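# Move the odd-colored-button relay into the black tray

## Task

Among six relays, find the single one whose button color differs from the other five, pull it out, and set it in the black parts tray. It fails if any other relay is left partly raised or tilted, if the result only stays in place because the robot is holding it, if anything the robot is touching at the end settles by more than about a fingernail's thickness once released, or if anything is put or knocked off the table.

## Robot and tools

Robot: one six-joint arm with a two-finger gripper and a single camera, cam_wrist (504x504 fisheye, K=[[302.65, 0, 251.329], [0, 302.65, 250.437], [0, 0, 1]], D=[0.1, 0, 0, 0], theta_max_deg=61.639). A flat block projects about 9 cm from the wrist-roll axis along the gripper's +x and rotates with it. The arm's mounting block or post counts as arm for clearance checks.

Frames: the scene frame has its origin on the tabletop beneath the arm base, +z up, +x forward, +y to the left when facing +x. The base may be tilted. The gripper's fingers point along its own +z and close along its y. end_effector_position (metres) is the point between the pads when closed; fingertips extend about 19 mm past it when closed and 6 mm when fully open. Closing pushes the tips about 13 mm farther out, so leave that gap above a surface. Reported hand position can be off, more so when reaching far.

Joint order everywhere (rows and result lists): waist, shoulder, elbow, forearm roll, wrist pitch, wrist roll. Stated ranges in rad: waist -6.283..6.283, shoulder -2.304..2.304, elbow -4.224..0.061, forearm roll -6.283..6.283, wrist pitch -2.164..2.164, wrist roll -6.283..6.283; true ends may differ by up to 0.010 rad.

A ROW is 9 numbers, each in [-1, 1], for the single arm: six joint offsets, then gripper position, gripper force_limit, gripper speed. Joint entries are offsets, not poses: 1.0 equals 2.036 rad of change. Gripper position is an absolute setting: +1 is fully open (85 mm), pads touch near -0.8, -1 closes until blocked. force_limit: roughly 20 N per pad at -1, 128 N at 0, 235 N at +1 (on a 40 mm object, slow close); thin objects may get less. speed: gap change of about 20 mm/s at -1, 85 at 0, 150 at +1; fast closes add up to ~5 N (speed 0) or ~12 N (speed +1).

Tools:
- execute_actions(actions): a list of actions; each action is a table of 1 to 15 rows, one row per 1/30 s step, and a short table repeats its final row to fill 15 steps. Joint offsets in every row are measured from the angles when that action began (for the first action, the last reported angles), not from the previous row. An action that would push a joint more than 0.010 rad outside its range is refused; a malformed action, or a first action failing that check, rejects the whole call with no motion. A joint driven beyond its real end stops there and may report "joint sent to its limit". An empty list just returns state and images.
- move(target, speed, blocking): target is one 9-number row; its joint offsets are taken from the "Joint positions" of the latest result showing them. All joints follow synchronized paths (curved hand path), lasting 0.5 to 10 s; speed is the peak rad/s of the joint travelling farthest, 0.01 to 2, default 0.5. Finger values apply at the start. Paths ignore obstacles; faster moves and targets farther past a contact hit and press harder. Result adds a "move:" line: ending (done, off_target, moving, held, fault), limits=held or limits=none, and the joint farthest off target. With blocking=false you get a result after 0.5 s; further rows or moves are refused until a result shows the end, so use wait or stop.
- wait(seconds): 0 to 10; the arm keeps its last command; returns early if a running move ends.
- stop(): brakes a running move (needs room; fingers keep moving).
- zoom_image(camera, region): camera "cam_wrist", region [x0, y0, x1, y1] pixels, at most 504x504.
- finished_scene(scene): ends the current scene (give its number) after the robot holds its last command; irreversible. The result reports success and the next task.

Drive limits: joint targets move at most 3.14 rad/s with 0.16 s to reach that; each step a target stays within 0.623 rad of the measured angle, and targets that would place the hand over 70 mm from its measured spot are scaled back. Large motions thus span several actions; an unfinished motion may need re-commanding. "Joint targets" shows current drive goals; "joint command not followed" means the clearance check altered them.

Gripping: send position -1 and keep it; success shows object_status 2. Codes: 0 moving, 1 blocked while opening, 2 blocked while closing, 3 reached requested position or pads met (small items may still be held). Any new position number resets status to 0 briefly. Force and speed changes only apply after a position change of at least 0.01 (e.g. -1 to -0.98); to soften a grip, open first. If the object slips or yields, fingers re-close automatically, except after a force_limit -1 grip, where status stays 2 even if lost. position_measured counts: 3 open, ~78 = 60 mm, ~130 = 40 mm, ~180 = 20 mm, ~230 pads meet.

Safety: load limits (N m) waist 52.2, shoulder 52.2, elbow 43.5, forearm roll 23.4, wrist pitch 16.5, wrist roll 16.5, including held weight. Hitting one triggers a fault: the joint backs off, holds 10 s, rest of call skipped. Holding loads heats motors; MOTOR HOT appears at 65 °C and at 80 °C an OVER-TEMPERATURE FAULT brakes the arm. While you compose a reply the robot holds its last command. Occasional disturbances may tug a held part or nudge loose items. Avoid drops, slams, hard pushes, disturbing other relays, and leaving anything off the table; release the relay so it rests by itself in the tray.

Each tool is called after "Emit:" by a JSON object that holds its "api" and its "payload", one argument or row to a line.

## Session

Emit:
{"api": "execute_actions", "payload": {
  "actions": []
}}

Scene clock: 0.00 s.
end_effector_position=(-0.0161, +0.4361, +0.1388) position_measured=3 object_status=3 end_effector_quat_wxyz=(+0.590, +0.687, +0.424, +0.031) end_effector_velocity=(+0.000, -0.000, +0.000) end_effector_angular_velocity=(-0.000, -0.002, +0.000)
Joint names: [waist, shoulder, elbow, forearm roll, wrist pitch, wrist roll]
Joint positions: [ 2.173 -0.16  -0.817 -0.413 -1.288 -1.741]
Joint velocities: [ 0.    -0.001 -0.    -0.    -0.001  0.002]
Motor temperatures (°C, as the motors report them): [31 33 36 32 36 38]
Joint targets: [2.173 -0.160 -0.817 -0.413 -1.288 -1.741]

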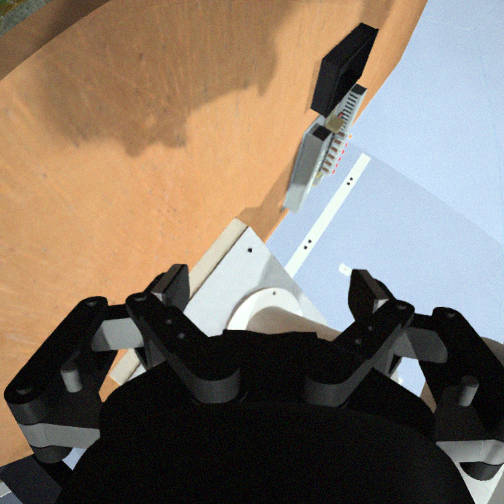

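Emit:
{"api": "move", "payload": {
  "target": [-0.622,-0.108,-0.031,0.2785,0.0395,0.8845,1,0,0],
  "speed": 1.5
}}

Emit:
{"api": "move", "payload": {
  "target": [-0.622,-0.108,-0.031,0.2785,0.0395,0.8845,1,0,0],
  "speed": 1.5
}}

Scene clock: 5.20 s.
end_effector_position=(+0.2144, +0.3162, +0.1416) position_measured=3 object_status=3 end_effector_quat_wxyz=(-0.423, -0.096, +0.799, -0.416) end_effector_velocity=(+0.001, -0.000, +0.000) end_effector_angular_velocity=(-0.000, -0.004, -0.004)
Joint names: [waist, shoulder, elbow, forearm roll, wrist pitch, wrist roll]
Joint positions: [ 0.908 -0.38  -0.88   0.154 -1.208  0.06 ]
Joint velocities: [-0.003  0.    -0.     0.001 -0.     0.001]
Motor temperatures (°C, as the motors report them): [31 33 36 32 36 38]
Joint targets: [0.907 -0.380 -0.880 0.154 -1.208 0.060]
move: done; limits=none; farthest joint: the waist, 0.001 radians from its target (1.266 radians at the start)

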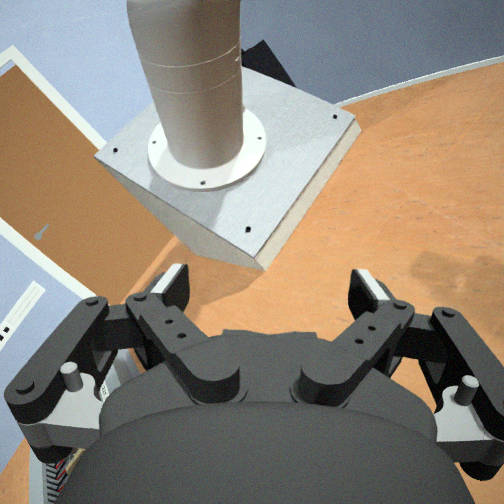

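Scene clock: 7.10 s.
end_effector_position=(+0.4046, +0.0695, +0.3070) position_measured=3 object_status=3 end_effector_quat_wxyz=(-0.045, +0.996, +0.038, -0.060) end_effector_velocity=(+0.001, -0.001, +0.001) end_effector_angular_velocity=(-0.001, -0.005, -0.008)
Joint names: [waist, shoulder, elbow, forearm roll, wrist pitch, wrist roll]
Joint positions: [-0.358 -0.6   -0.943  0.72  -1.127  1.86 ]
Joint velocities: [-0.004 -0.001 -0.001  0.003  0.001  0.004]
Motor temperatures (°C, as the motors report them): [31 33 36 32 36 38]
Joint targets: [-0.359 -0.600 -0.943 0.721 -1.127 1.860]
move: done; limits=none; farthest joint: the forearm roll, 0.001 radians from its target (0.567 radians at the start)

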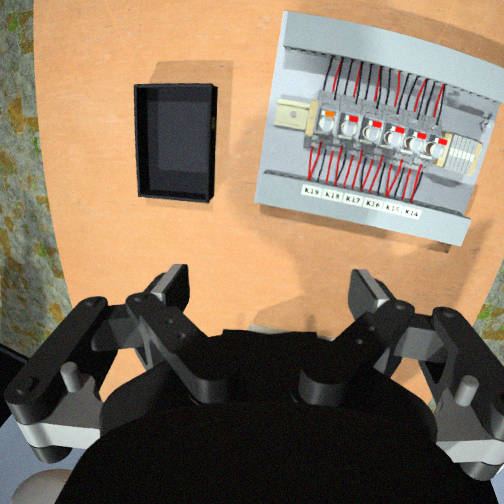

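Emit:
{"api": "move", "payload": {
  "target": [0.1454,-0.2028,-0.1012,0.167,0.141,0.7726,0.15,0,0],
  "speed": 1.5
}}

Scene clock: 13.40 s.
end_effector_position=(+0.4937, +0.0106, +0.0963) position_measured=110 object_status=3 end_effector_quat_wxyz=(+0.047, +0.691, -0.721, -0.032) end_effector_velocity=(-0.000, -0.000, -0.001) end_effector_angular_velocity=(-0.001, +0.001, -0.002)
Joint names: [waist, shoulder, elbow, forearm roll, wrist pitch, wrist roll]
Joint positions: [-0.062 -1.012 -1.149  1.06  -0.84   3.432]
Joint velocities: [ 0.001 -0.001 -0.     0.001  0.001  0.002]
Motor temperatures (°C, as the motors report them): [31 33 36 32 36 38]
Joint targets: [-0.062 -1.013 -1.149 1.060 -0.840 3.433]
move: done; limits=none; farthest joint: the shoulder, 0.001 radians from its target (0.413 radians at the start)

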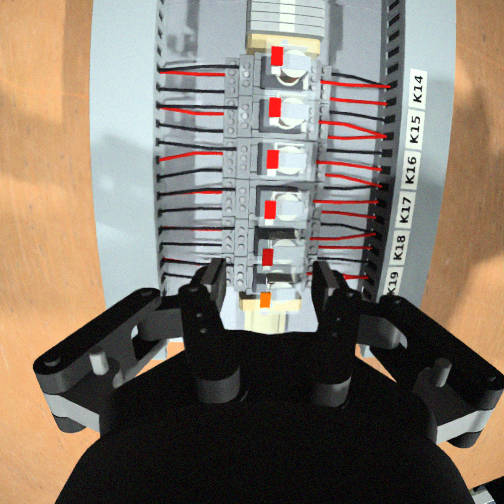

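Emit:
{"api": "move", "payload": {
  "target": [-0.0144,0.0372,0.0319,-0.0136,-0.007,0,0.15,0,0],
  "speed": 0.3
}}

Scene clock: 18.20 s.
end_effector_position=(+0.4794, +0.0235, +0.1233) position_measured=110 object_status=3 end_effector_quat_wxyz=(+0.044, +0.692, -0.720, -0.033) end_effector_velocity=(-0.000, +0.000, +0.000) end_effector_angular_velocity=(-0.002, +0.000, +0.001)
Joint names: [waist, shoulder, elbow, forearm roll, wrist pitch, wrist roll]
Joint positions: [-0.091 -0.937 -1.084  1.033 -0.855  3.432]
Joint velocities: [ 0.     0.001  0.001 -0.001  0.002  0.   ]
Motor temperatures (°C, as the motors report them): [31 33 36 32 36 38]
Joint targets: [-0.091 -0.937 -1.084 1.033 -0.855 3.432]
move: done; limits=none; farthest joint: the shoulder, 0.001 radians from its target (0.076 radians at the start)

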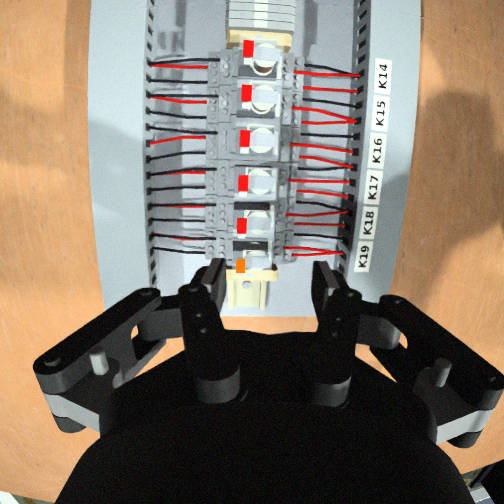

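Emit:
{"api": "move", "payload": {
  "target": [0.037,-0.0356,-0.0157,0.037,0.0222,0,0.15,0,0],
  "speed": 0.3
}}

Scene clock: 22.80 s.
end_effector_position=(+0.4839, +0.0217, +0.0744) position_measured=110 object_status=3 end_effector_quat_wxyz=(+0.057, +0.684, -0.727, -0.030) end_effector_velocity=(-0.001, -0.000, -0.001) end_effector_angular_velocity=(+0.001, +0.003, -0.000)
Joint names: [waist, shoulder, elbow, forearm roll, wrist pitch, wrist roll]
Joint positions: [-0.016 -1.009 -1.116  1.108 -0.81   3.432]
Joint velocities: [ 0.001 -0.002  0.    -0.001 -0.     0.   ]
Motor temperatures (°C, as the motors report them): [31 33 36 32 36 38]
Joint targets: [-0.016 -1.009 -1.116 1.108 -0.809 3.432]
move: done; limits=none; farthest joint: the waist, 0.001 radians from its target (0.076 radians at the start)

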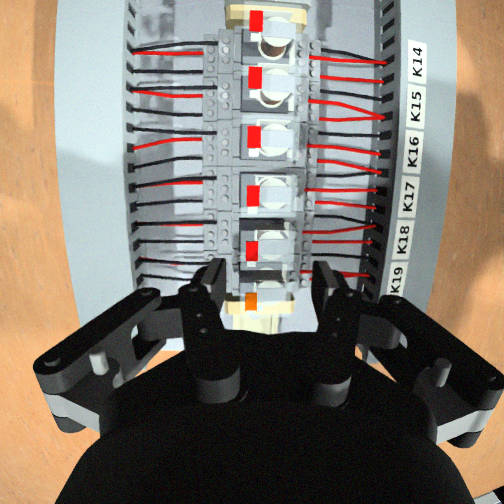

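Emit:
{"api": "execute_actions", "payload": {
  "actions": [
    [[0,0,0,0,0,0,-1,0,0]],
    [[0,0,0,0,0,0,-1,0,0]]
  ]
}}

Scene clock: 30.23 s.
end_effector_position=(+0.4851, +0.0216, +0.0749) position_measured=170 object_status=2 end_effector_quat_wxyz=(+0.057, +0.684, -0.727, -0.029) end_effector_velocity=(-0.000, -0.000, -0.000) end_effector_angular_velocity=(-0.002, +0.001, -0.001)
Joint names: [waist, shoulder, elbow, forearm roll, wrist pitch, wrist roll]
Joint positions: [-0.017 -1.008 -1.118  1.108 -0.809  3.432]
Joint velocities: [ 0.     0.     0.    -0.001  0.002  0.001]
Motor temperatures (°C, as the motors report them): [31 33 36 32 36 38]
Joint targets: [-0.017 -1.008 -1.118 1.108 -0.809 3.432]

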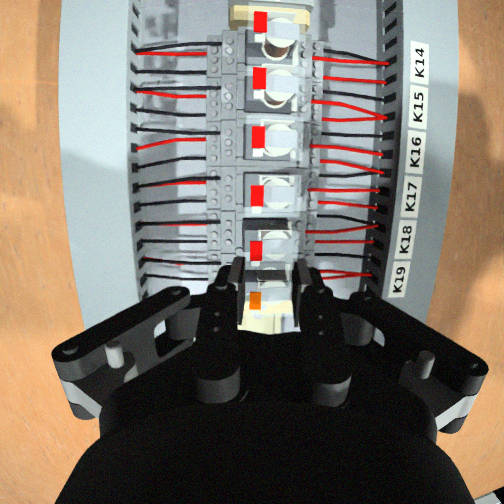

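Emit:
{"api": "move", "payload": {
  "target": [-0.035,0.0324,0.01,-0.0364,-0.0234,0,-1,0,0],
  "speed": 0.2
}}

Scene clock: 32.63 s.
end_effector_position=(+0.4847, +0.0236, +0.1223) position_measured=171 object_status=2 end_effector_quat_wxyz=(+0.043, +0.694, -0.718, -0.032) end_effector_velocity=(-0.000, -0.001, +0.001) end_effector_angular_velocity=(-0.002, -0.001, +0.001)
Joint names: [waist, shoulder, elbow, forearm roll, wrist pitch, wrist roll]
Joint positions: [-0.087 -0.943 -1.097  1.034 -0.857  3.432]
Joint velocities: [-0.002  0.001  0.001 -0.002  0.001 -0.001]
Motor temperatures (°C, as the motors report them): [31 33 36 32 36 38]
Joint targets: [-0.088 -0.942 -1.097 1.034 -0.857 3.432]
move: done; limits=none; farthest joint: the waist, 0.001 radians from its target (0.072 radians at the start)

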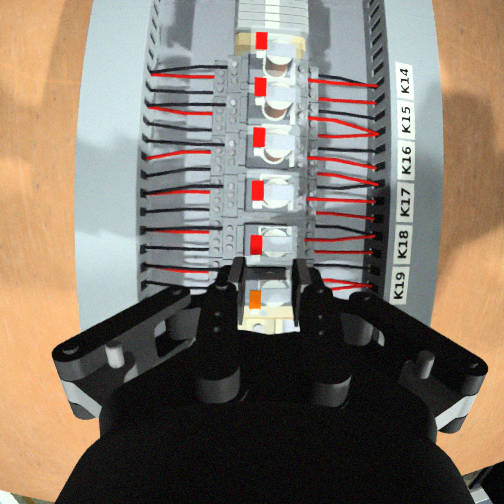

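Emit:
{"api": "move", "payload": {
  "target": [0.1257,0.1645,0.0982,0.109,0.0108,0,-1,0,0],
  "speed": 0.8
}}

Scene clock: 37.23 s.
end_effector_position=(+0.4886, +0.2054, +0.1110) position_measured=171 object_status=2 end_effector_quat_wxyz=(+0.014, +0.740, -0.673, -0.005) end_effector_velocity=(+0.001, +0.004, +0.000) end_effector_angular_velocity=(+0.000, -0.001, +0.008)
Joint names: [waist, shoulder, elbow, forearm roll, wrist pitch, wrist roll]
Joint positions: [ 0.168 -0.609 -0.897  1.256 -0.834  3.432]
Joint velocities: [ 0.005  0.006  0.001  0.002  0.    -0.001]
Motor temperatures (°C, as the motors report them): [31 33 36 32 36 38]
Joint targets: [0.168 -0.608 -0.897 1.256 -0.835 3.432]
move: done; limits=none; farthest joint: the waist, 0.001 radians from its target (0.257 radians at the start)

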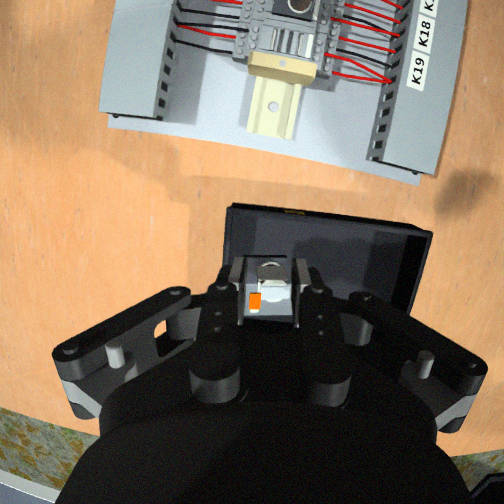

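Need −x; the reverse of the earlier lift gives −x and down.

Emit:
{"api": "move", "payload": {
  "target": [0.03,-0.03,0,0,0,0,-1,0,0],
  "speed": 0.4
}}

Scene clock: 40.17 s.
end_effector_position=(+0.4612, +0.2054, +0.0709) position_measured=171 object_status=2 end_effector_quat_wxyz=(+0.043, +0.738, -0.672, -0.037) end_effector_velocity=(-0.001, +0.000, -0.001) end_effector_angular_velocity=(+0.000, +0.004, +0.001)
Joint names: [waist, shoulder, elbow, forearm roll, wrist pitch, wrist roll]
Joint positions: [ 0.229 -0.669 -0.898  1.256 -0.834  3.432]
Joint velocities: [ 0.002 -0.001  0.001 -0.001 -0.     0.   ]
Motor temperatures (°C, as the motors report them): [31 33 36 32 36 38]
Joint targets: [0.229 -0.670 -0.897 1.256 -0.834 3.432]
move: done; limits=none; farthest joint: the shoulder, 0.001 radians from its target (0.062 radians at the start)

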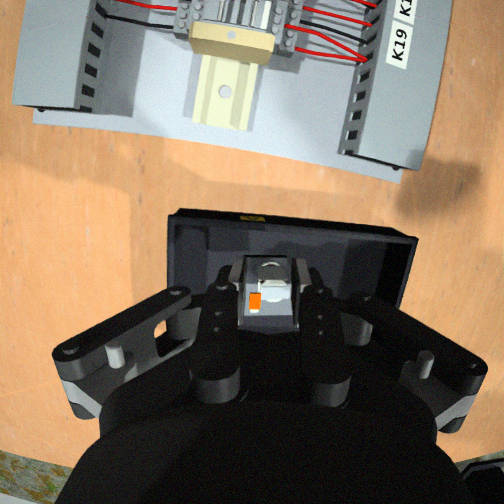

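Emit:
{"api": "execute_actions", "payload": {
  "actions": [
    [[0,0,0,0,0,0,0.3,0,0]],
    [[0,0,0,0,0,0,0.3,0,0]]
  ]
}}

Emit:
{"api": "move", "payload": {
  "target": [-0.03,0.03,0,0,0,0,1,0,0]
}}

Scene clock: 43.30 s.
end_effector_position=(+0.4612, +0.2054, +0.0709) position_measured=91 object_status=3 end_effector_quat_wxyz=(+0.043, +0.738, -0.672, -0.037) end_effector_velocity=(+0.000, -0.000, +0.000) end_effector_angular_velocity=(-0.001, -0.001, -0.000)
Joint names: [waist, shoulder, elbow, forearm roll, wrist pitch, wrist roll]
Joint positions: [ 0.229 -0.669 -0.898  1.256 -0.834  3.432]
Joint velocities: [-0.001  0.     0.001  0.001  0.001 -0.001]
Motor temperatures (°C, as the motors report them): [31 33 36 32 36 38]
Joint targets: [0.229 -0.669 -0.898 1.256 -0.834 3.432]

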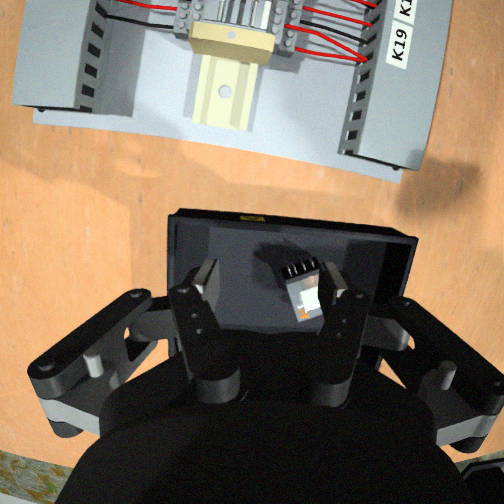

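Scene clock: 44.07 s.
end_effector_position=(+0.4886, +0.2054, +0.1110) position_measured=3 object_status=0 end_effector_quat_wxyz=(+0.014, +0.740, -0.673, -0.005) end_effector_velocity=(+0.001, +0.001, +0.001) end_effector_angular_velocity=(-0.001, -0.003, +0.002)
Joint names: [waist, shoulder, elbow, forearm roll, wrist pitch, wrist roll]
Joint positions: [ 0.168 -0.609 -0.897  1.256 -0.834  3.432]
Joint velocities: [-0.     0.002 -0.001  0.001  0.001 -0.   ]
Motor temperatures (°C, as the motors report them): [31 33 36 32 36 38]
Joint targets: [0.168 -0.608 -0.898 1.256 -0.834 3.432]
move: done; limits=none; farthest joint: the shoulder, 0.001 radians from its target (0.062 radians at the start)

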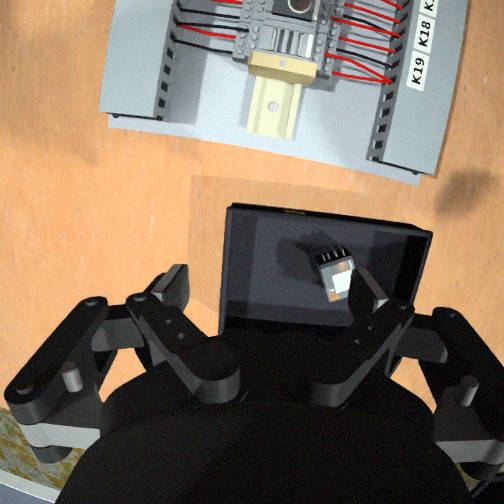

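Emit:
{"api": "finished_scene", "payload": {
  "scene": 2
}}

The scene is finished: the task was done.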